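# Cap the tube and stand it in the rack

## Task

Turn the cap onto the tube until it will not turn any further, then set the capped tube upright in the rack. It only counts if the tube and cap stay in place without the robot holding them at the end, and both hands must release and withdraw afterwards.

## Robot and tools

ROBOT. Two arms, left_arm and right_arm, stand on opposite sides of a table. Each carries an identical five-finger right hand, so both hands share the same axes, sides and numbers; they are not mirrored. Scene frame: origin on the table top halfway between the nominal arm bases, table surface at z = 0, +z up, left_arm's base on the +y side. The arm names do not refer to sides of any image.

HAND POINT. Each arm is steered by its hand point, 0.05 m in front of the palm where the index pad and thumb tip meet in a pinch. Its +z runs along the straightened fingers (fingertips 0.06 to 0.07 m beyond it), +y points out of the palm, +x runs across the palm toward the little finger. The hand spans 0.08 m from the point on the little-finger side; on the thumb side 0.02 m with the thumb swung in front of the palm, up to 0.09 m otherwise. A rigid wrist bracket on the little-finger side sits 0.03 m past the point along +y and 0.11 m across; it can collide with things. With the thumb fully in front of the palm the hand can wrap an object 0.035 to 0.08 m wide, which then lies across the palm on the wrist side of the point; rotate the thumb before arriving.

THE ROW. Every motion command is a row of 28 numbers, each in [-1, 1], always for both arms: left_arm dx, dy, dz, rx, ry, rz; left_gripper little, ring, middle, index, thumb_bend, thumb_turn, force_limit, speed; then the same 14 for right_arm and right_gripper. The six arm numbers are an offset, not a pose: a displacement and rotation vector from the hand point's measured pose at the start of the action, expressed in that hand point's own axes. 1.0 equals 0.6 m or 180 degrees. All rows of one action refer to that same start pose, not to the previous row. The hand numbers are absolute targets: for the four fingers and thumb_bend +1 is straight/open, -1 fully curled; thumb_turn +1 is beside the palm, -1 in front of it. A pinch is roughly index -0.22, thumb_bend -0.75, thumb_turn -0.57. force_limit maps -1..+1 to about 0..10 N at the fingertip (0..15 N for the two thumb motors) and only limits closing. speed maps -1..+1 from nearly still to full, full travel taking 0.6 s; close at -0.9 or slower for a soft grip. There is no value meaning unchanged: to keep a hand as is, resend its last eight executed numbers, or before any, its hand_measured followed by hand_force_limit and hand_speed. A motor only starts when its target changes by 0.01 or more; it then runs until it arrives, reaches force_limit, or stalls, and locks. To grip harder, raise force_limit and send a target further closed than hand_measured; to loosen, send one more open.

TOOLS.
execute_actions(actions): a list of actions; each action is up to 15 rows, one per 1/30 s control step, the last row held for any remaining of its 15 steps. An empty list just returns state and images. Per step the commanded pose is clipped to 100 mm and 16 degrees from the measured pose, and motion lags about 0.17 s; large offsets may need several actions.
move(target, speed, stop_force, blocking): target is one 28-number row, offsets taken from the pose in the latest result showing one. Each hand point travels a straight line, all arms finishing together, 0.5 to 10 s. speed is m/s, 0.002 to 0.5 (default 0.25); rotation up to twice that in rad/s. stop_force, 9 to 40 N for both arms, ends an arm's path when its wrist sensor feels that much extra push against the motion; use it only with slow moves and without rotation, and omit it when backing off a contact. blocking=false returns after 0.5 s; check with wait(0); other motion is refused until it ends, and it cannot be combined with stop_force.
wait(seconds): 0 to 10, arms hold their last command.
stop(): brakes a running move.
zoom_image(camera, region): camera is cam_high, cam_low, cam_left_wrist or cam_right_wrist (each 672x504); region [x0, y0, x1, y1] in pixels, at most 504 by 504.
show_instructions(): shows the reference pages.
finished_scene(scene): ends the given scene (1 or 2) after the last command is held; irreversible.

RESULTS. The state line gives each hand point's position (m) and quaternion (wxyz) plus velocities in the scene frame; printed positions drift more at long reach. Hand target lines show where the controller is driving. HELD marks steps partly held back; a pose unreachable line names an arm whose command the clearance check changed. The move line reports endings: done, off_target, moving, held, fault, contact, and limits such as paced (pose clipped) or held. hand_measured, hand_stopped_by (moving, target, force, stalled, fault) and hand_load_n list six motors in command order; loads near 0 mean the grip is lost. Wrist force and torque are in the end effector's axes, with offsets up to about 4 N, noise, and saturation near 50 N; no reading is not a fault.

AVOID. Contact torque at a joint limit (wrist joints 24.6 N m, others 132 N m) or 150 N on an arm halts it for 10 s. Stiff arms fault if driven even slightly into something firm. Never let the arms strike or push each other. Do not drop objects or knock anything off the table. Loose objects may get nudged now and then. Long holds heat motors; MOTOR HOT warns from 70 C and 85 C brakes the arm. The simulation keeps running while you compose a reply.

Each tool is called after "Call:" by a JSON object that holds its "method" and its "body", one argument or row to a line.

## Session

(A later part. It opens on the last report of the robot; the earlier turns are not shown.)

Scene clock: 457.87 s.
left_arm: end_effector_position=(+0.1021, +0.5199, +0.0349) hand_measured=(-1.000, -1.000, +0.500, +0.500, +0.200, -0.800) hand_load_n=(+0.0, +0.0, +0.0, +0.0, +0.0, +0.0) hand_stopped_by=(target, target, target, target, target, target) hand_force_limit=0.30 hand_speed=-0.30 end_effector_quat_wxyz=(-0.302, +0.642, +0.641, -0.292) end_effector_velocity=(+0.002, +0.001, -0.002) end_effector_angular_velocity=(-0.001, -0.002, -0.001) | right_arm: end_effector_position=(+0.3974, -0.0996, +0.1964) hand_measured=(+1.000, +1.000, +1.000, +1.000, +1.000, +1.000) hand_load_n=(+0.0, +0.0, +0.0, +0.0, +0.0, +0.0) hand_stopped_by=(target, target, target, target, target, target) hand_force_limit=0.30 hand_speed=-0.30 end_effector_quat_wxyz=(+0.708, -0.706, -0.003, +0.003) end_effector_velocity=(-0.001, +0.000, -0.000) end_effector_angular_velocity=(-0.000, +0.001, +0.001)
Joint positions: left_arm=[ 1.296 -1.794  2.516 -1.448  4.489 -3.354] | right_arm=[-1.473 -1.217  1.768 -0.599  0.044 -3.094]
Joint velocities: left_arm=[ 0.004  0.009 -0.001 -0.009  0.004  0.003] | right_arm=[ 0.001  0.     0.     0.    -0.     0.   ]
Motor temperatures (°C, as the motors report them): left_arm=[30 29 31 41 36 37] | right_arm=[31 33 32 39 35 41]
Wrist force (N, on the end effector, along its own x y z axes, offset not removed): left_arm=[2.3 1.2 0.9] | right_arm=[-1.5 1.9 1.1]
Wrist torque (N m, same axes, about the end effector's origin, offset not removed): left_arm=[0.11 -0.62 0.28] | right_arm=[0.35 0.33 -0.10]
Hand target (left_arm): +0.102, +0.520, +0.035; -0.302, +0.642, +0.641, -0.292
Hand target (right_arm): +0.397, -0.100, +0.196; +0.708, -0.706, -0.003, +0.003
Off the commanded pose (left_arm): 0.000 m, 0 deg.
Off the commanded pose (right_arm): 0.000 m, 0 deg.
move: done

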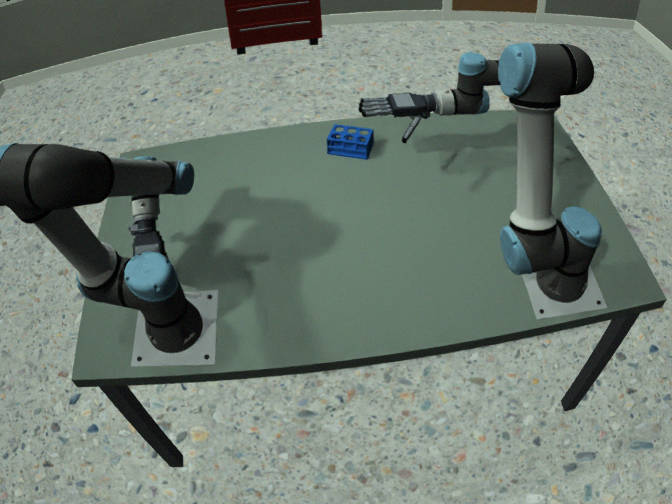

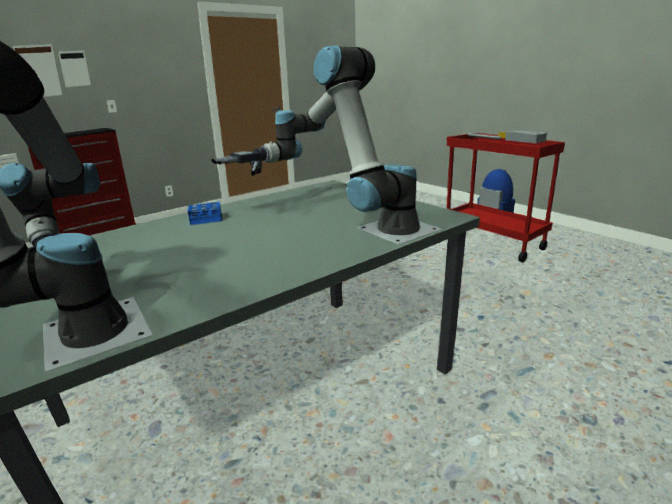

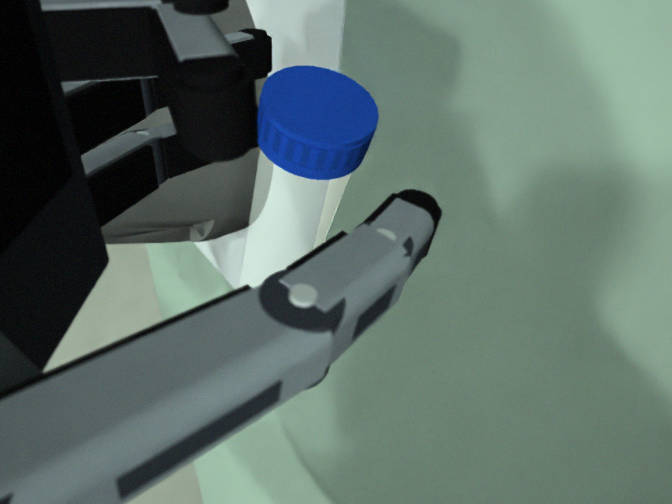

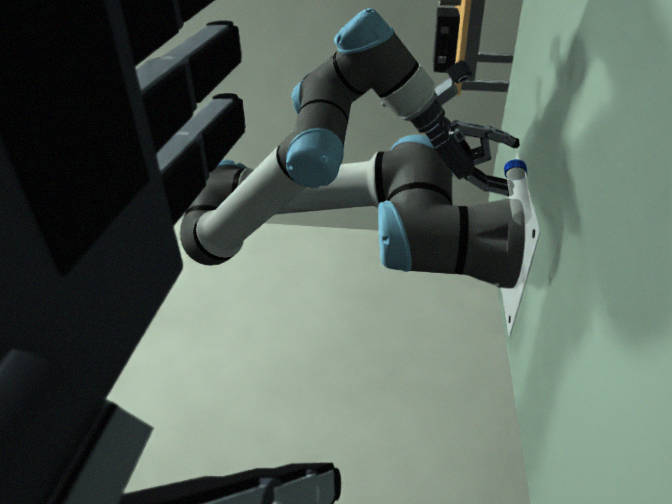

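Call:
{"method": "move", "body": {
  "target": [-0.05,0.026,-0.01,0,0,0,-1,-1,0.5,0.5,0.2,-0.8,0.3,-0.3,0,0,0,0,0,0,1,1,1,1,1,1,0.3,-0.3],
  "speed": 0.01,
  "stop_force": 9
}}

Call:
{"method": "zoom_image", "body": {
  "camera": "cam_right_wrist",
  "region": [380,80,580,280]
}}

Scene clock: 464.93 s.
left_arm: end_effector_position=(+0.1164, +0.4902, +0.0266) hand_measured=(-1.000, -1.000, +0.500, +0.500, +0.200, -0.800) hand_load_n=(+0.0, +0.0, +0.0, +0.0, +0.0, +0.0) hand_stopped_by=(target, target, target, target, target, target) hand_force_limit=0.30 hand_speed=-0.30 end_effector_quat_wxyz=(-0.302, +0.642, +0.641, -0.291) end_effector_velocity=(+0.001, -0.002, -0.000) end_effector_angular_velocity=(-0.000, -0.002, +0.001) | right_arm: end_effector_position=(+0.3974, -0.0996, +0.1964) hand_measured=(+1.000, +1.000, +1.000, +1.000, +1.000, +1.000) hand_load_n=(+0.0, +0.0, +0.0, +0.0, +0.0, +0.0) hand_stopped_by=(target, target, target, target, target, target) hand_force_limit=0.30 hand_speed=-0.30 end_effector_quat_wxyz=(+0.708, -0.706, -0.003, +0.003) end_effector_velocity=(+0.000, +0.000, -0.000) end_effector_angular_velocity=(+0.000, -0.001, +0.000)
Joint positions: left_arm=[ 1.212 -1.735  2.506 -1.512  4.426 -3.412] | right_arm=[-1.473 -1.217  1.768 -0.599  0.044 -3.094]
Joint velocities: left_arm=[-0.005  0.003 -0.001 -0.005 -0.004 -0.004] | right_arm=[ 0.     0.    -0.    -0.001  0.     0.   ]
Motor temperatures (°C, as the motors report them): left_arm=[30 29 31 41 36 37] | right_arm=[31 33 32 39 35 41]
Wrist force (N, on the end effector, along its own x y z axes, offset not removed): left_arm=[1.4 0.6 0.3] | right_arm=[0.7 -0.6 -1.6]
Wrist torque (N m, same axes, about the end effector's origin, offset not removed): left_arm=[0.21 -0.41 0.25] | right_arm=[0.11 0.07 0.09]
Hand target (left_arm): +0.117, +0.490, +0.027; -0.302, +0.642, +0.641, -0.291
Hand target (right_arm): +0.397, -0.100, +0.196; +0.708, -0.706, -0.003, +0.003
Off the commanded pose (left_arm): 0.000 m, 0 deg.
Off the commanded pose (right_arm): 0.000 m, 0 deg.
move: done

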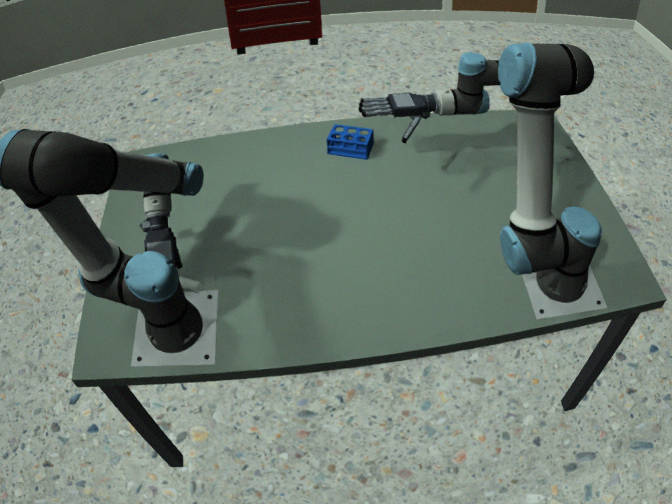

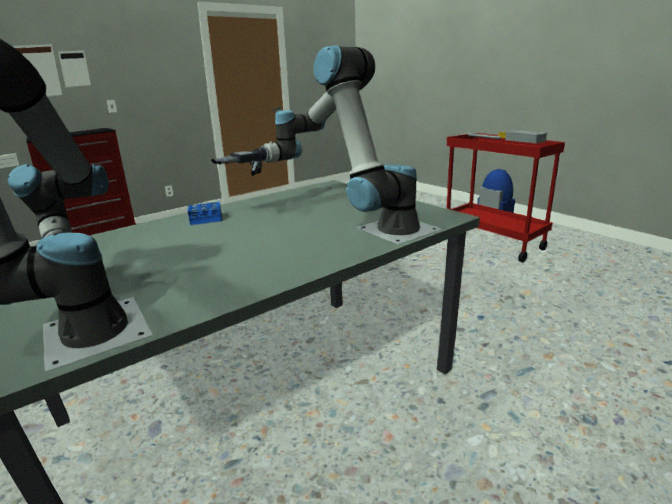

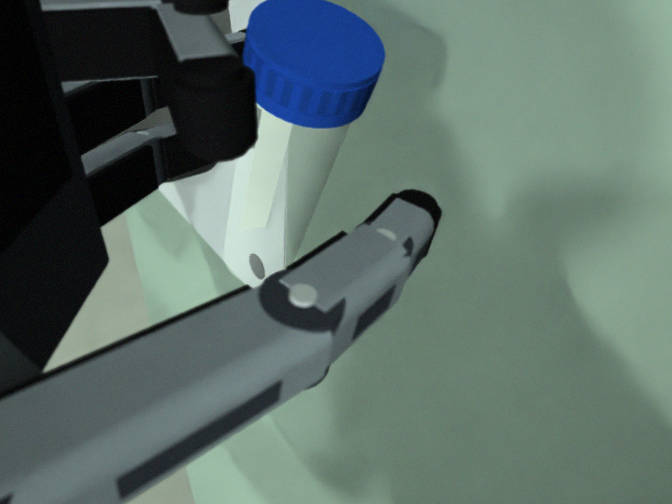

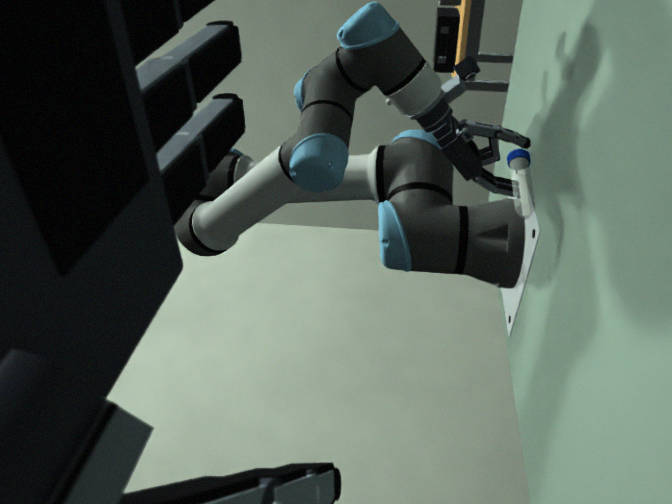

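Region (380, 80, 580, 280) of cam_right_wrist's 672x504 image, scaled by 2.520, with more detail than that image has.

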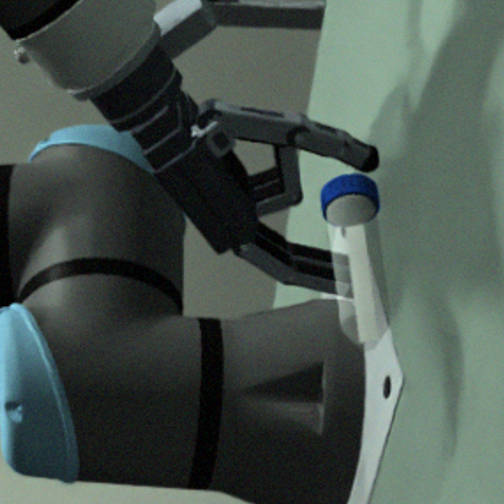

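Close.

Call:
{"method": "move", "body": {
  "target": [0,0,0,0,0,0,-1,-1,-0.4,-0.4,-0.3,-0.8,0.3,-0.8,0,0,0,0,0,0,1,1,1,1,1,1,0.3,-0.3]
}}

Call:
{"method": "move", "body": {
  "target": [0,-0.05,-0.2,0,0,0,-1,-1,-0.4,-0.4,-0.3,-0.8,0.3,-0.8,0,0,0,0,0,0,1,1,1,1,1,1,0.3,-0.3],
  "speed": 0.05
}}

Scene clock: 470.90 s.
left_arm: end_effector_position=(+0.1164, +0.4902, +0.0266) hand_measured=(-1.000, -1.000, +0.026, +0.014, -0.084, -0.800) hand_load_n=(+0.0, +0.0, +6.5, +7.5, +12.0, -0.5) hand_stopped_by=(target, target, force, force, force, target) hand_force_limit=0.30 hand_speed=-0.80 end_effector_quat_wxyz=(-0.302, +0.642, +0.641, -0.291) end_effector_velocity=(+0.000, -0.000, +0.000) end_effector_angular_velocity=(-0.001, -0.001, -0.000) | right_arm: end_effector_position=(+0.3974, -0.0996, +0.1964) hand_measured=(+1.000, +1.000, +1.000, +1.000, +1.000, +1.000) hand_load_n=(+0.0, +0.0, +0.0, +0.0, +0.0, +0.0) hand_stopped_by=(target, target, target, target, target, target) hand_force_limit=0.30 hand_speed=-0.30 end_effector_quat_wxyz=(+0.708, -0.706, -0.003, +0.003) end_effector_velocity=(+0.000, -0.000, -0.000) end_effector_angular_velocity=(-0.000, +0.001, -0.001)
Joint positions: left_arm=[ 1.212 -1.735  2.506 -1.512  4.426 -3.412] | right_arm=[-1.473 -1.217  1.768 -0.599  0.044 -3.094]
Joint velocities: left_arm=[-0.    -0.001 -0.    -0.001 -0.    -0.   ] | right_arm=[-0.001  0.001  0.     0.    -0.    -0.   ]
Motor temperatures (°C, as the motors report them): left_arm=[30 29 31 41 36 37] | right_arm=[31 33 32 39 35 41]
Wrist force (N, on the end effector, along its own x y z axes, offset not removed): left_arm=[2.8 0.0 0.9] | right_arm=[-0.1 0.9 2.2]
Wrist torque (N m, same axes, about the end effector's origin, offset not removed): left_arm=[0.08 -0.59 0.17] | right_arm=[0.05 0.02 -0.06]
Hand target (left_arm): +0.116, +0.490, +0.027; -0.302, +0.642, +0.641, -0.291
Hand target (right_arm): +0.397, -0.100, +0.196; +0.708, -0.706, -0.003, +0.003
Off the commanded pose (left_arm): 0.000 m, 0 deg.
Off the commanded pose (right_arm): 0.000 m, 0 deg.
move: done

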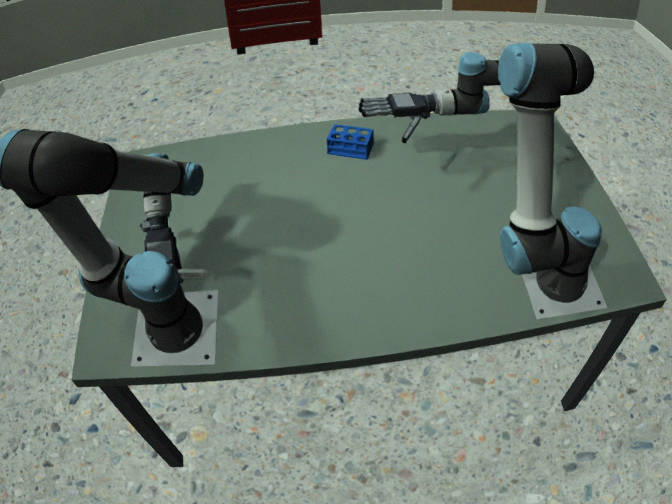

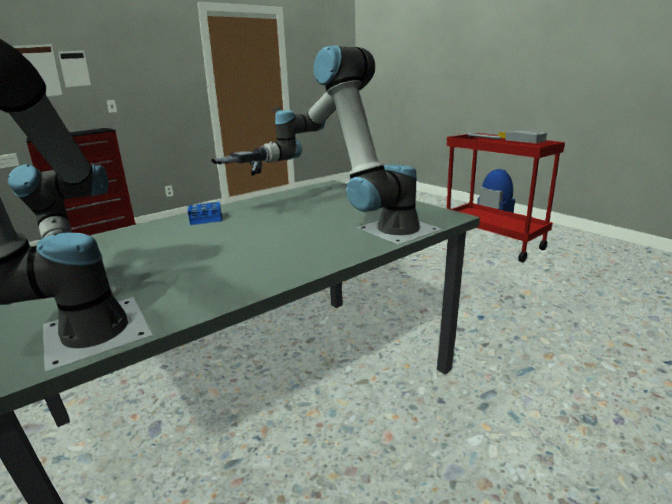

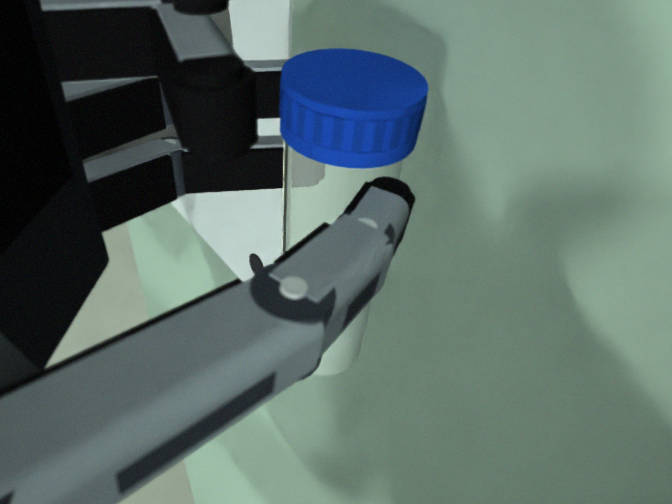

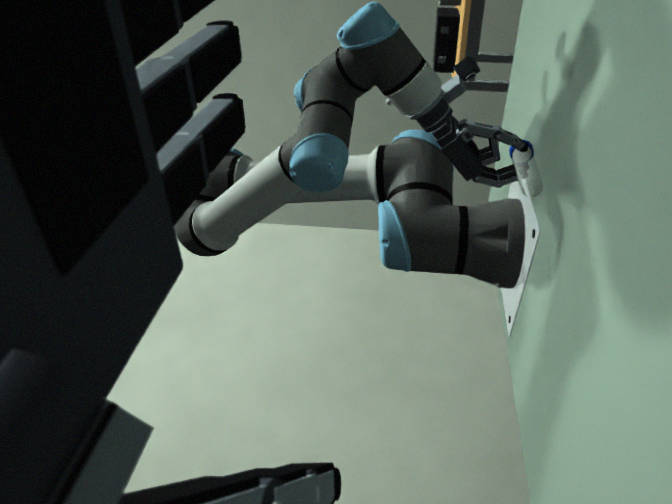

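Scene clock: 473.77 s.
left_arm: end_effector_position=(+0.1882, +0.4882, +0.1271) hand_measured=(-1.000, -1.000, +0.026, +0.014, -0.084, -0.800) hand_load_n=(+0.0, +0.0, +6.5, +7.5, +12.0, -0.5) hand_stopped_by=(target, target, force, force, force, target) hand_force_limit=0.30 hand_speed=-0.80 end_effector_quat_wxyz=(-0.302, +0.642, +0.641, -0.291) end_effector_velocity=(+0.001, +0.000, +0.002) end_effector_angular_velocity=(+0.001, +0.002, +0.001) | right_arm: end_effector_position=(+0.3974, -0.0996, +0.1964) hand_measured=(+1.000, +1.000, +1.000, +1.000, +1.000, +1.000) hand_load_n=(+0.0, +0.0, +0.0, +0.0, +0.0, +0.0) hand_stopped_by=(target, target, target, target, target, target) hand_force_limit=0.30 hand_speed=-0.30 end_effector_quat_wxyz=(+0.708, -0.706, -0.003, +0.003) end_effector_velocity=(-0.000, +0.000, -0.000) end_effector_angular_velocity=(-0.000, +0.000, +0.000)
Joint positions: left_arm=[ 1.286 -1.716  2.173 -1.185  4.481 -3.361] | right_arm=[-1.473 -1.217  1.768 -0.599  0.044 -3.094]
Joint velocities: left_arm=[ 0.002  0.002 -0.007  0.007  0.001  0.001] | right_arm=[ 0.     0.    -0.     0.001  0.    -0.001]
Motor temperatures (°C, as the motors report them): left_arm=[30 29 31 41 36 37] | right_arm=[31 33 32 39 35 41]
Wrist force (N, on the end effector, along its own x y z axes, offset not removed): left_arm=[2.2 1.4 1.3] | right_arm=[-1.0 0.3 -0.4]
Wrist torque (N m, same axes, about the end effector's origin, offset not removed): left_arm=[0.15 -0.48 0.23] | right_arm=[0.16 0.19 -0.06]
Hand target (left_arm): +0.188, +0.488, +0.127; -0.302, +0.642, +0.641, -0.292
Hand target (right_arm): +0.397, -0.100, +0.196; +0.708, -0.706, -0.003, +0.003
Off the commanded pose (left_arm): 0.000 m, 0 deg.
Off the commanded pose (right_arm): 0.000 m, 0 deg.
move: done

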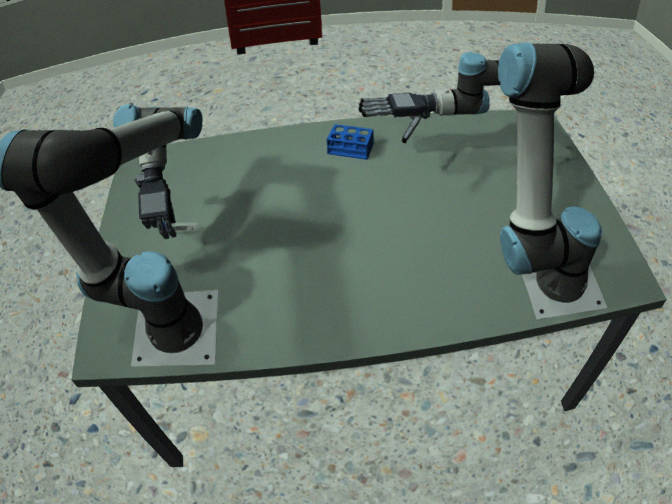

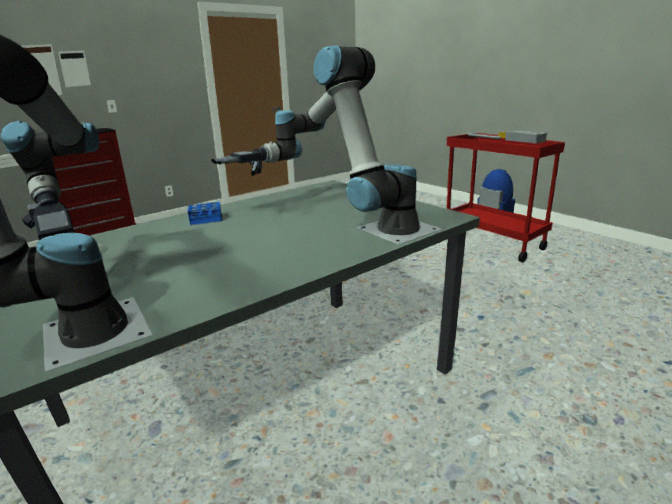

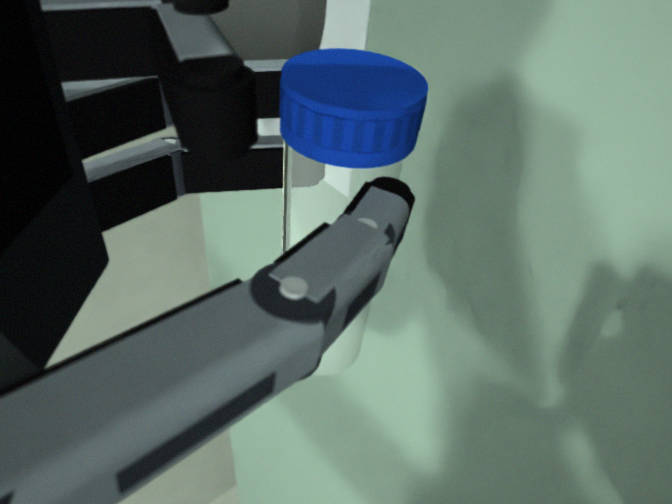

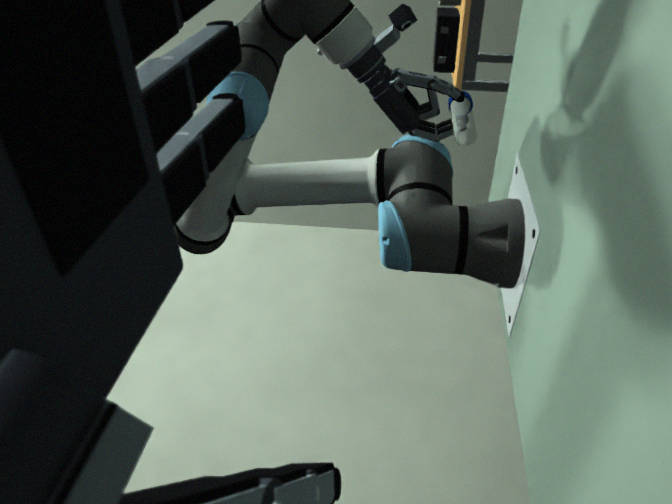

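Call:
{"method": "move", "body": {
  "target": [0,-0.03,-0.17,0.225,0,0,-1,-1,-0.4,-0.4,-0.3,-0.8,0.3,-0.8,0.2,-0.1,-0.2,0,0,0,1,1,1,1,1,1,0.3,-0.3],
  "speed": 0.12
}}

Call:
{"method": "move", "body": {
  "target": [-0.6,-0.2,0,0,-0.5,0,-1,-1,-0.4,-0.4,-0.3,-0.8,0.3,-0.8,0,0,0,0,0,0,1,1,1,1,1,1,0.3,-0.3],
  "speed": 0.12
}}

Call:
{"method": "move", "body": {
  "target": [-0.3,0.1,0.05,0,-0.25,0,-1,-1,-0.4,-0.4,-0.3,-0.8,0.3,-0.8,0,0,0,0,0,0,1,1,1,1,1,1,0.3,-0.3],
  "speed": 0.12
}}

Call:
{"method": "move", "body": {
  "target": [0,0,0,0,0,-0.5,-1,-1,-0.4,-0.4,-0.3,-0.8,0.3,-0.8,0,0,0,0,0,0,1,1,1,1,1,1,0.3,-0.3],
  "speed": 0.2
}}

Scene clock: 485.23 s.
left_arm: end_effector_position=(+0.2543, +0.4864, +0.2071) hand_measured=(-1.000, -1.000, +0.026, +0.014, -0.084, -0.800) hand_load_n=(+0.0, +0.0, +6.5, +7.5, +12.0, -0.5) hand_stopped_by=(target, target, force, force, force, target) hand_force_limit=0.30 hand_speed=-0.80 end_effector_quat_wxyz=(-0.506, +0.498, +0.501, -0.495) end_effector_velocity=(+0.001, +0.000, +0.001) end_effector_angular_velocity=(-0.000, +0.008, +0.000) | right_arm: end_effector_position=(+0.5180, -0.2189, +0.2559) hand_measured=(+1.000, +1.000, +1.000, +1.000, +1.000, +1.000) hand_load_n=(+0.0, +0.0, +0.0, +0.0, +0.0, +0.0) hand_stopped_by=(target, target, target, target, target, target) hand_force_limit=0.30 hand_speed=-0.30 end_effector_quat_wxyz=(+0.708, -0.707, -0.003, +0.003) end_effector_velocity=(+0.002, -0.002, +0.001) end_effector_angular_velocity=(+0.004, -0.000, -0.001)
Joint positions: left_arm=[ 1.386 -1.132  1.609 -0.476  4.495 -3.155] | right_arm=[-1.684 -1.049  1.349 -0.291 -0.166 -3.15 ]
Joint velocities: left_arm=[ 0.001  0.007 -0.006  0.008  0.001  0.002] | right_arm=[-0.004  0.009 -0.014  0.029 -0.003 -0.023]
Motor temperatures (°C, as the motors report them): left_arm=[30 29 31 41 36 37] | right_arm=[31 33 32 39 35 41]
Wrist force (N, on the end effector, along its own x y z axes, offset not removed): left_arm=[2.3 2.2 1.1] | right_arm=[0.1 0.5 -2.4]
Wrist torque (N m, same axes, about the end effector's origin, offset not removed): left_arm=[0.34 -0.52 0.28] | right_arm=[0.28 0.10 -0.10]
Hand target (left_arm): +0.254, +0.486, +0.207; +0.506, -0.497, -0.501, +0.495
Hand target (right_arm): +0.518, -0.219, +0.256; +0.708, -0.706, -0.003, +0.003
Off the commanded pose (left_arm): 0.000 m, 0 deg.
Off the commanded pose (right_arm): 0.000 m, 0 deg.
move: done

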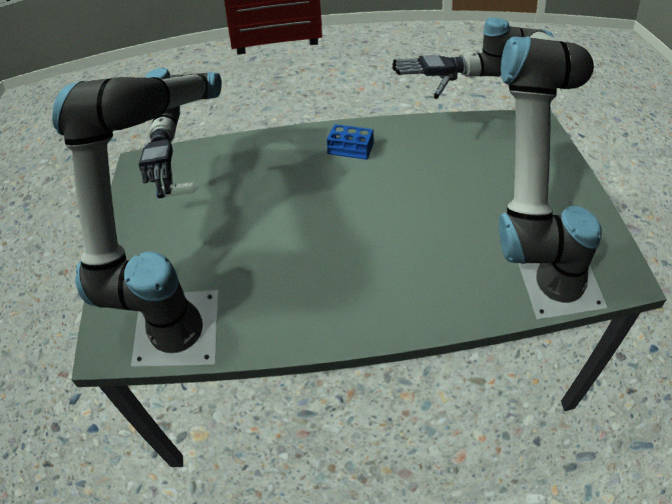

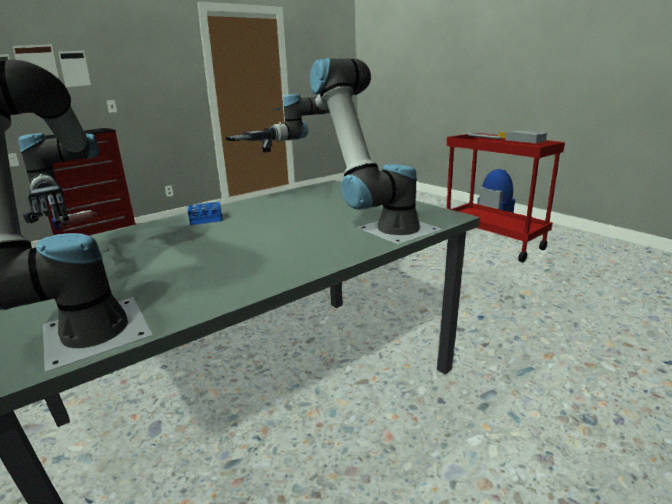

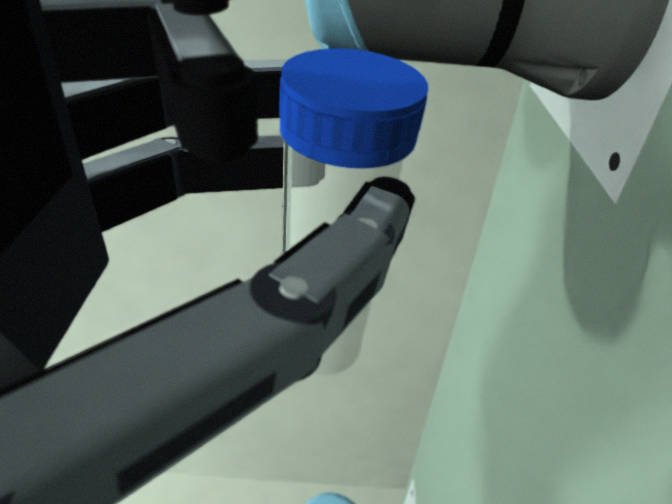

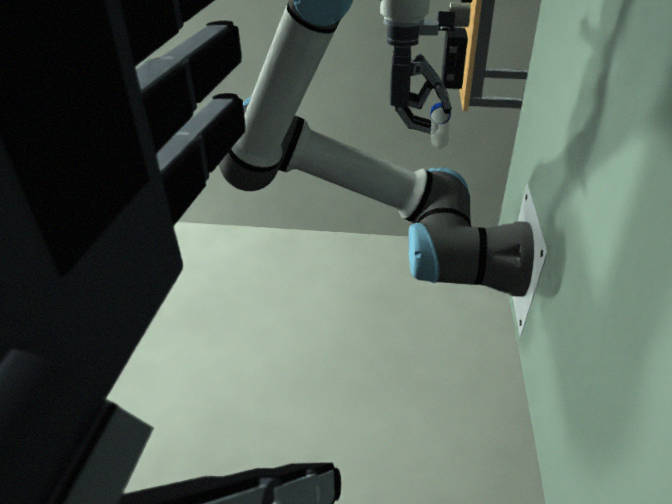

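Scene clock: 492.23 s.
left_arm: end_effector_position=(+0.2519, +0.1255, +0.3212) hand_measured=(-1.000, -1.000, +0.026, +0.014, -0.084, -0.800) hand_load_n=(+0.0, +0.0, +6.5, +7.5, +12.0, -0.5) hand_stopped_by=(target, target, force, force, force, target) hand_force_limit=0.30 hand_speed=-0.80 end_effector_quat_wxyz=(-0.003, +0.002, +0.712, -0.702) end_effector_velocity=(+0.000, -0.002, +0.000) end_effector_angular_velocity=(+0.001, -0.001, +0.011) | right_arm: end_effector_position=(+0.5180, -0.2189, +0.2559) hand_measured=(+1.000, +1.000, +1.000, +1.000, +1.000, +1.000) hand_load_n=(+0.0, +0.0, +0.0, +0.0, +0.0, +0.0) hand_stopped_by=(target, target, target, target, target, target) hand_force_limit=0.30 hand_speed=-0.30 end_effector_quat_wxyz=(+0.708, -0.707, -0.003, +0.003) end_effector_velocity=(-0.000, +0.001, +0.000) end_effector_angular_velocity=(+0.000, -0.000, +0.001)
Joint positions: left_arm=[ 0.688 -1.858  2.077 -0.2    2.227 -3.131] | right_arm=[-1.684 -1.049  1.349 -0.291 -0.166 -3.15 ]
Joint velocities: left_arm=[-0.014 -0.004  0.002  0.003 -0.025  0.001] | right_arm=[ 0.001 -0.001  0.     0.001  0.    -0.001]
Motor temperatures (°C, as the motors report them): left_arm=[30 29 31 41 36 37] | right_arm=[31 33 32 39 35 41]
Wrist force (N, on the end effector, along its own x y z axes, offset not removed): left_arm=[3.0 0.9 1.7] | right_arm=[-0.1 0.7 -0.8]
Wrist torque (N m, same axes, about the end effector's origin, offset not removed): left_arm=[0.09 -0.73 0.23] | right_arm=[0.19 0.09 0.05]
Hand target (left_arm): +0.252, +0.125, +0.321; -0.003, +0.002, +0.712, -0.702
Hand target (right_arm): +0.518, -0.219, +0.256; +0.708, -0.707, -0.003, +0.003
Off the commanded pose (left_arm): 0.001 m, 0 deg.
Off the commanded pose (right_arm): 0.000 m, 0 deg.
move: done

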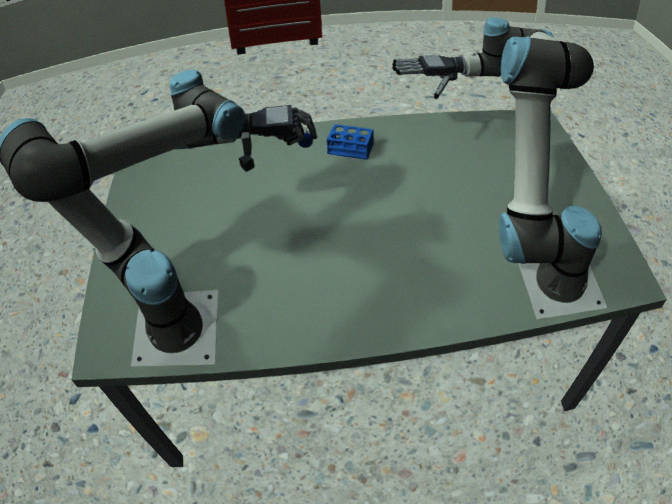

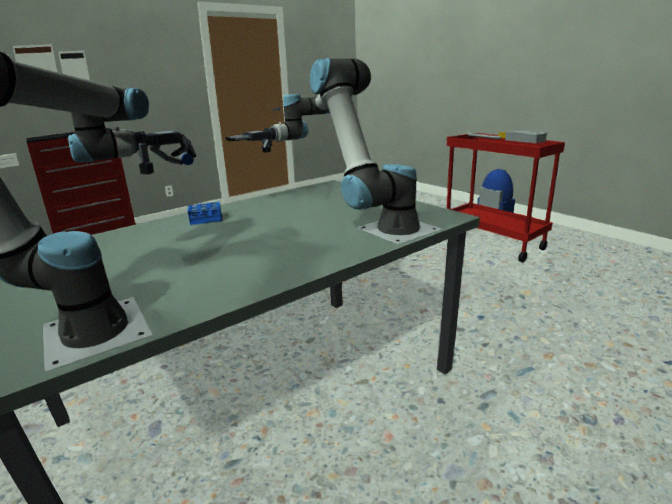

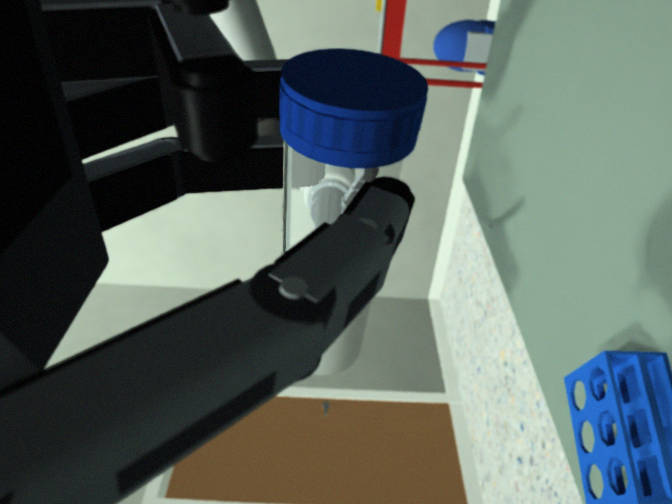

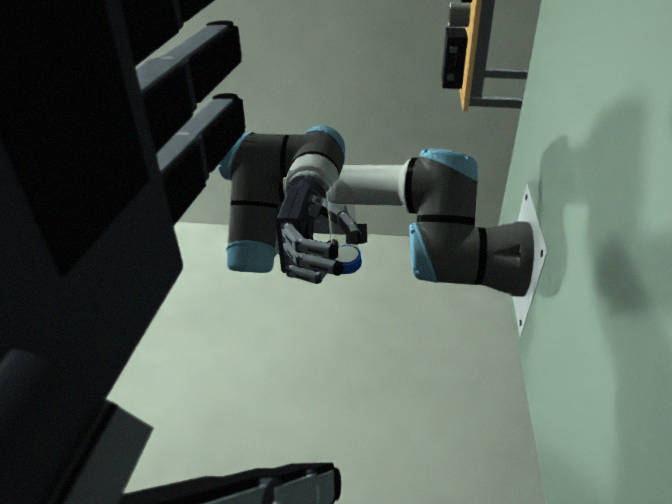

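Scene clock: 495.97 s.
left_arm: end_effector_position=(+0.4314, +0.0951, +0.2608) hand_measured=(-1.000, -1.000, +0.026, +0.014, -0.084, -0.800) hand_load_n=(+0.0, +0.0, +6.5, +7.5, +12.0, -0.5) hand_stopped_by=(target, target, force, force, force, target) hand_force_limit=0.30 hand_speed=-0.80 end_effector_quat_wxyz=(+0.270, -0.266, +0.660, -0.649) end_effector_velocity=(+0.002, +0.000, -0.001) end_effector_angular_velocity=(+0.002, +0.000, +0.008) | right_arm: end_effector_position=(+0.5180, -0.2189, +0.2559) hand_measured=(+1.000, +1.000, +1.000, +1.000, +1.000, +1.000) hand_load_n=(+0.0, +0.0, +0.0, +0.0, +0.0, +0.0) hand_stopped_by=(target, target, target, target, target, target) hand_force_limit=0.30 hand_speed=-0.30 end_effector_quat_wxyz=(+0.708, -0.707, -0.003, +0.003) end_effector_velocity=(-0.000, +0.001, -0.000) end_effector_angular_velocity=(+0.000, +0.001, +0.001)
Joint positions: left_arm=[ 0.503 -1.588  2.02  -0.42   1.257 -3.135] | right_arm=[-1.684 -1.049  1.349 -0.291 -0.166 -3.15 ]
Joint velocities: left_arm=[ 0.001  0.005 -0.004 -0.    -0.007  0.   ] | right_arm=[ 0.001  0.     0.     0.001  0.    -0.   ]
Motor temperatures (°C, as the motors report them): left_arm=[30 29 31 41 36 37] | right_arm=[31 33 32 39 35 41]
Wrist force (N, on the end effector, along its own x y z axes, offset not removed): left_arm=[1.4 2.2 0.5] | right_arm=[-0.3 1.3 -1.1]
Wrist torque (N m, same axes, about the end effector's origin, offset not removed): left_arm=[0.39 -0.37 0.18] | right_arm=[0.38 0.23 0.01]
Hand target (left_arm): +0.432, +0.095, +0.261; +0.270, -0.266, +0.659, -0.649
Hand target (right_arm): +0.518, -0.219, +0.256; +0.708, -0.707, -0.003, +0.003
Off the commanded pose (left_arm): 0.000 m, 0 deg.
Off the commanded pose (right_arm): 0.000 m, 0 deg.
move: done

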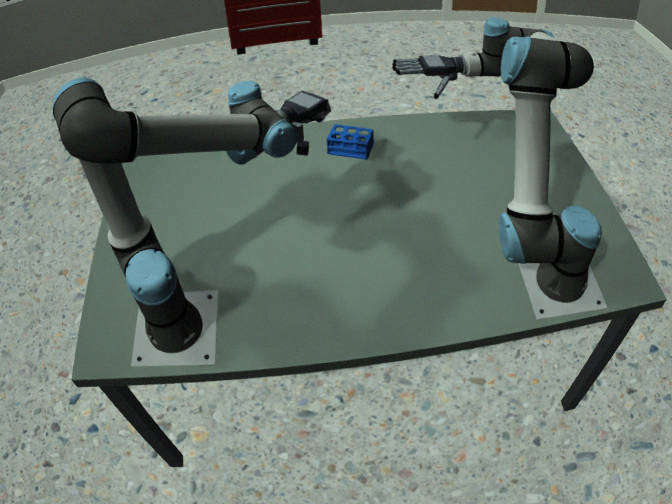

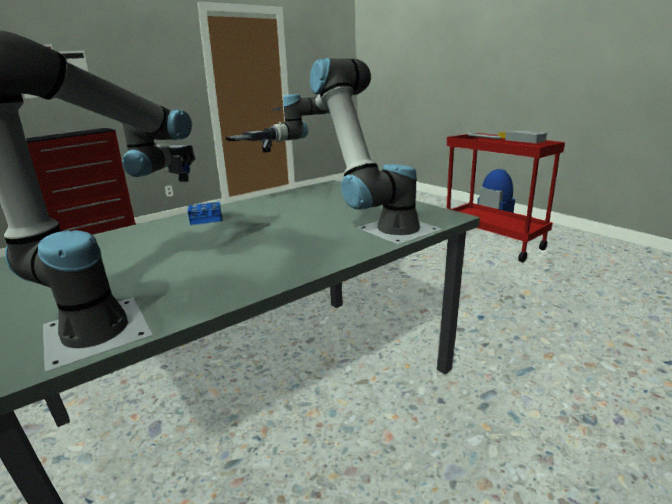

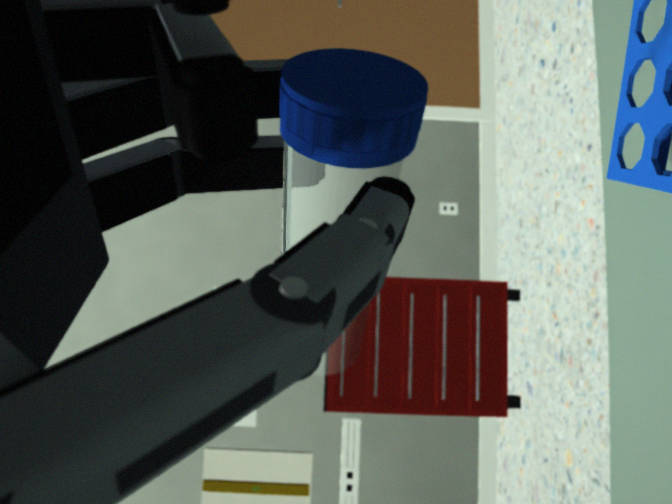

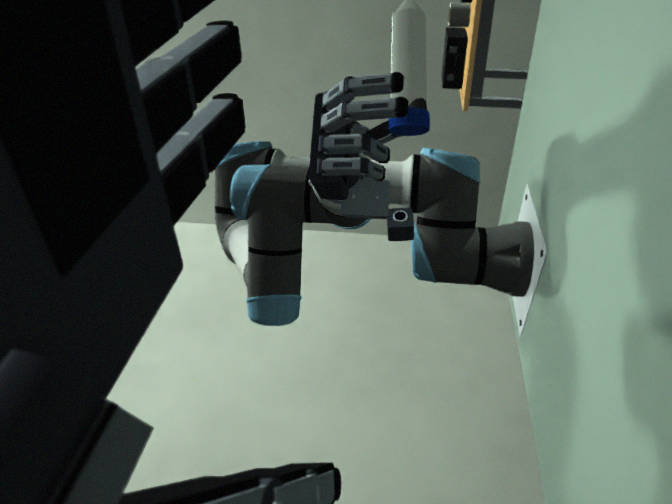

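Scene clock: 500.37 s.
left_arm: end_effector_position=(+0.4314, +0.0949, +0.2607) hand_measured=(-1.000, -1.000, +0.026, +0.014, -0.084, -0.800) hand_load_n=(+0.0, +0.0, +6.5, +7.5, +12.0, -0.5) hand_stopped_by=(target, target, force, force, force, target) hand_force_limit=0.30 hand_speed=-0.80 end_effector_quat_wxyz=(+0.268, +0.654, -0.279, +0.650) end_effector_velocity=(+0.001, +0.001, -0.000) end_effector_angular_velocity=(-0.010, +0.010, +0.002) | right_arm: end_effector_position=(+0.5180, -0.2189, +0.2559) hand_measured=(+1.000, +1.000, +1.000, +1.000, +1.000, +1.000) hand_load_n=(+0.0, +0.0, +0.0, +0.0, +0.0, +0.0) hand_stopped_by=(target, target, target, target, target, target) hand_force_limit=0.30 hand_speed=-0.30 end_effector_quat_wxyz=(+0.708, -0.707, -0.003, +0.003) end_effector_velocity=(-0.000, +0.000, +0.000) end_effector_angular_velocity=(-0.000, +0.000, +0.000)
Joint positions: left_arm=[ 0.755 -1.516  2.028 -0.5    1.509 -4.702] | right_arm=[-1.684 -1.049  1.349 -0.291 -0.166 -3.15 ]
Joint velocities: left_arm=[ 0.003  0.002  0.001 -0.003  0.002 -0.014] | right_arm=[ 0. -0. -0.  0.  0.  0.]
Motor temperatures (°C, as the motors report them): left_arm=[30 29 31 41 36 37] | right_arm=[31 33 32 39 35 41]
Wrist force (N, on the end effector, along its own x y z axes, offset not removed): left_arm=[2.0 1.7 0.5] | right_arm=[-1.1 -0.2 0.4]
Wrist torque (N m, same axes, about the end effector's origin, offset not removed): left_arm=[0.27 -0.46 0.28] | right_arm=[0.03 0.19 -0.02]
Hand target (left_arm): +0.431, +0.095, +0.261; +0.268, +0.655, -0.278, +0.650
Hand target (right_arm): +0.518, -0.219, +0.256; +0.708, -0.707, -0.003, +0.003
Off the commanded pose (left_arm): 0.000 m, 0 deg.
Off the commanded pose (right_arm): 0.000 m, 0 deg.
move: done

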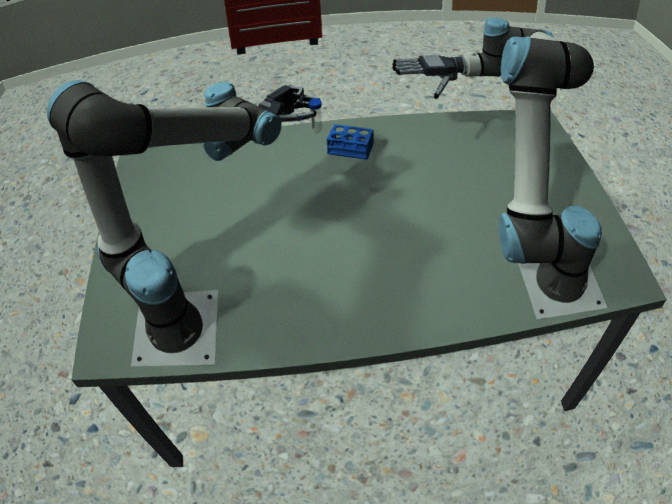

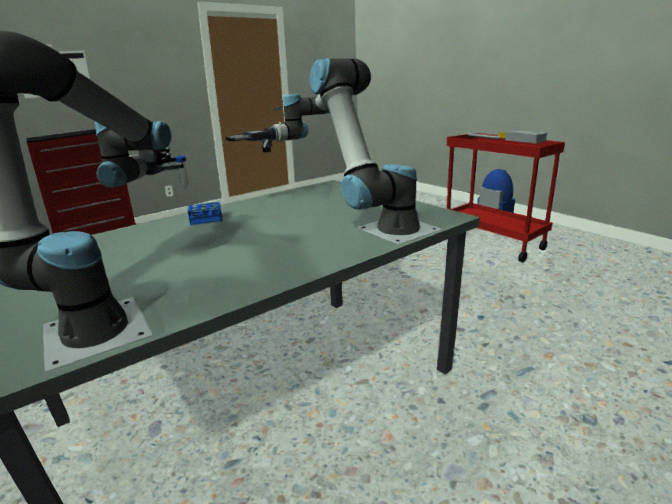

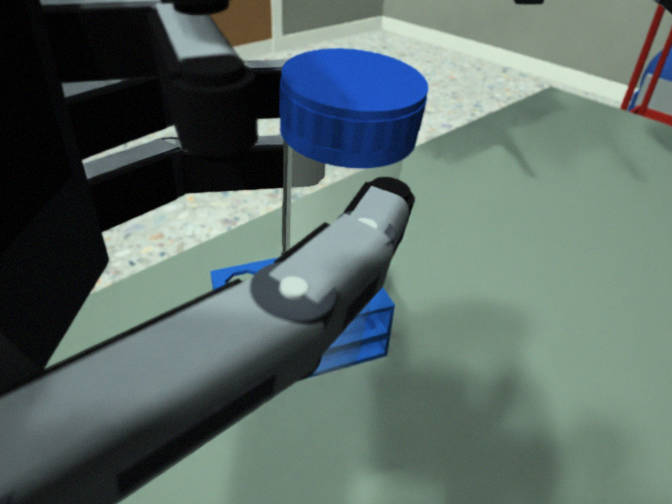

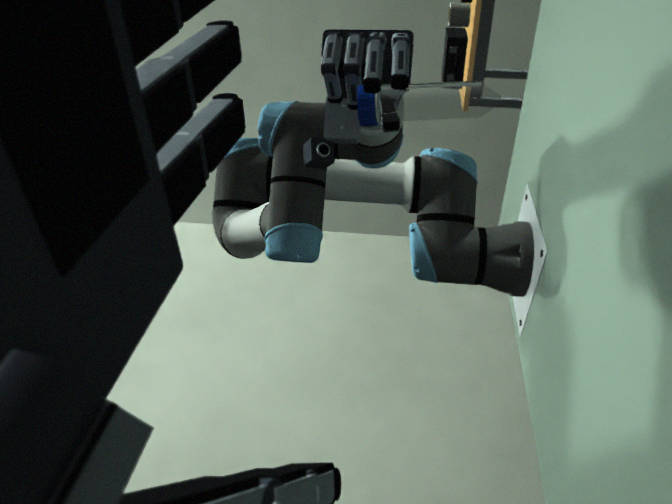

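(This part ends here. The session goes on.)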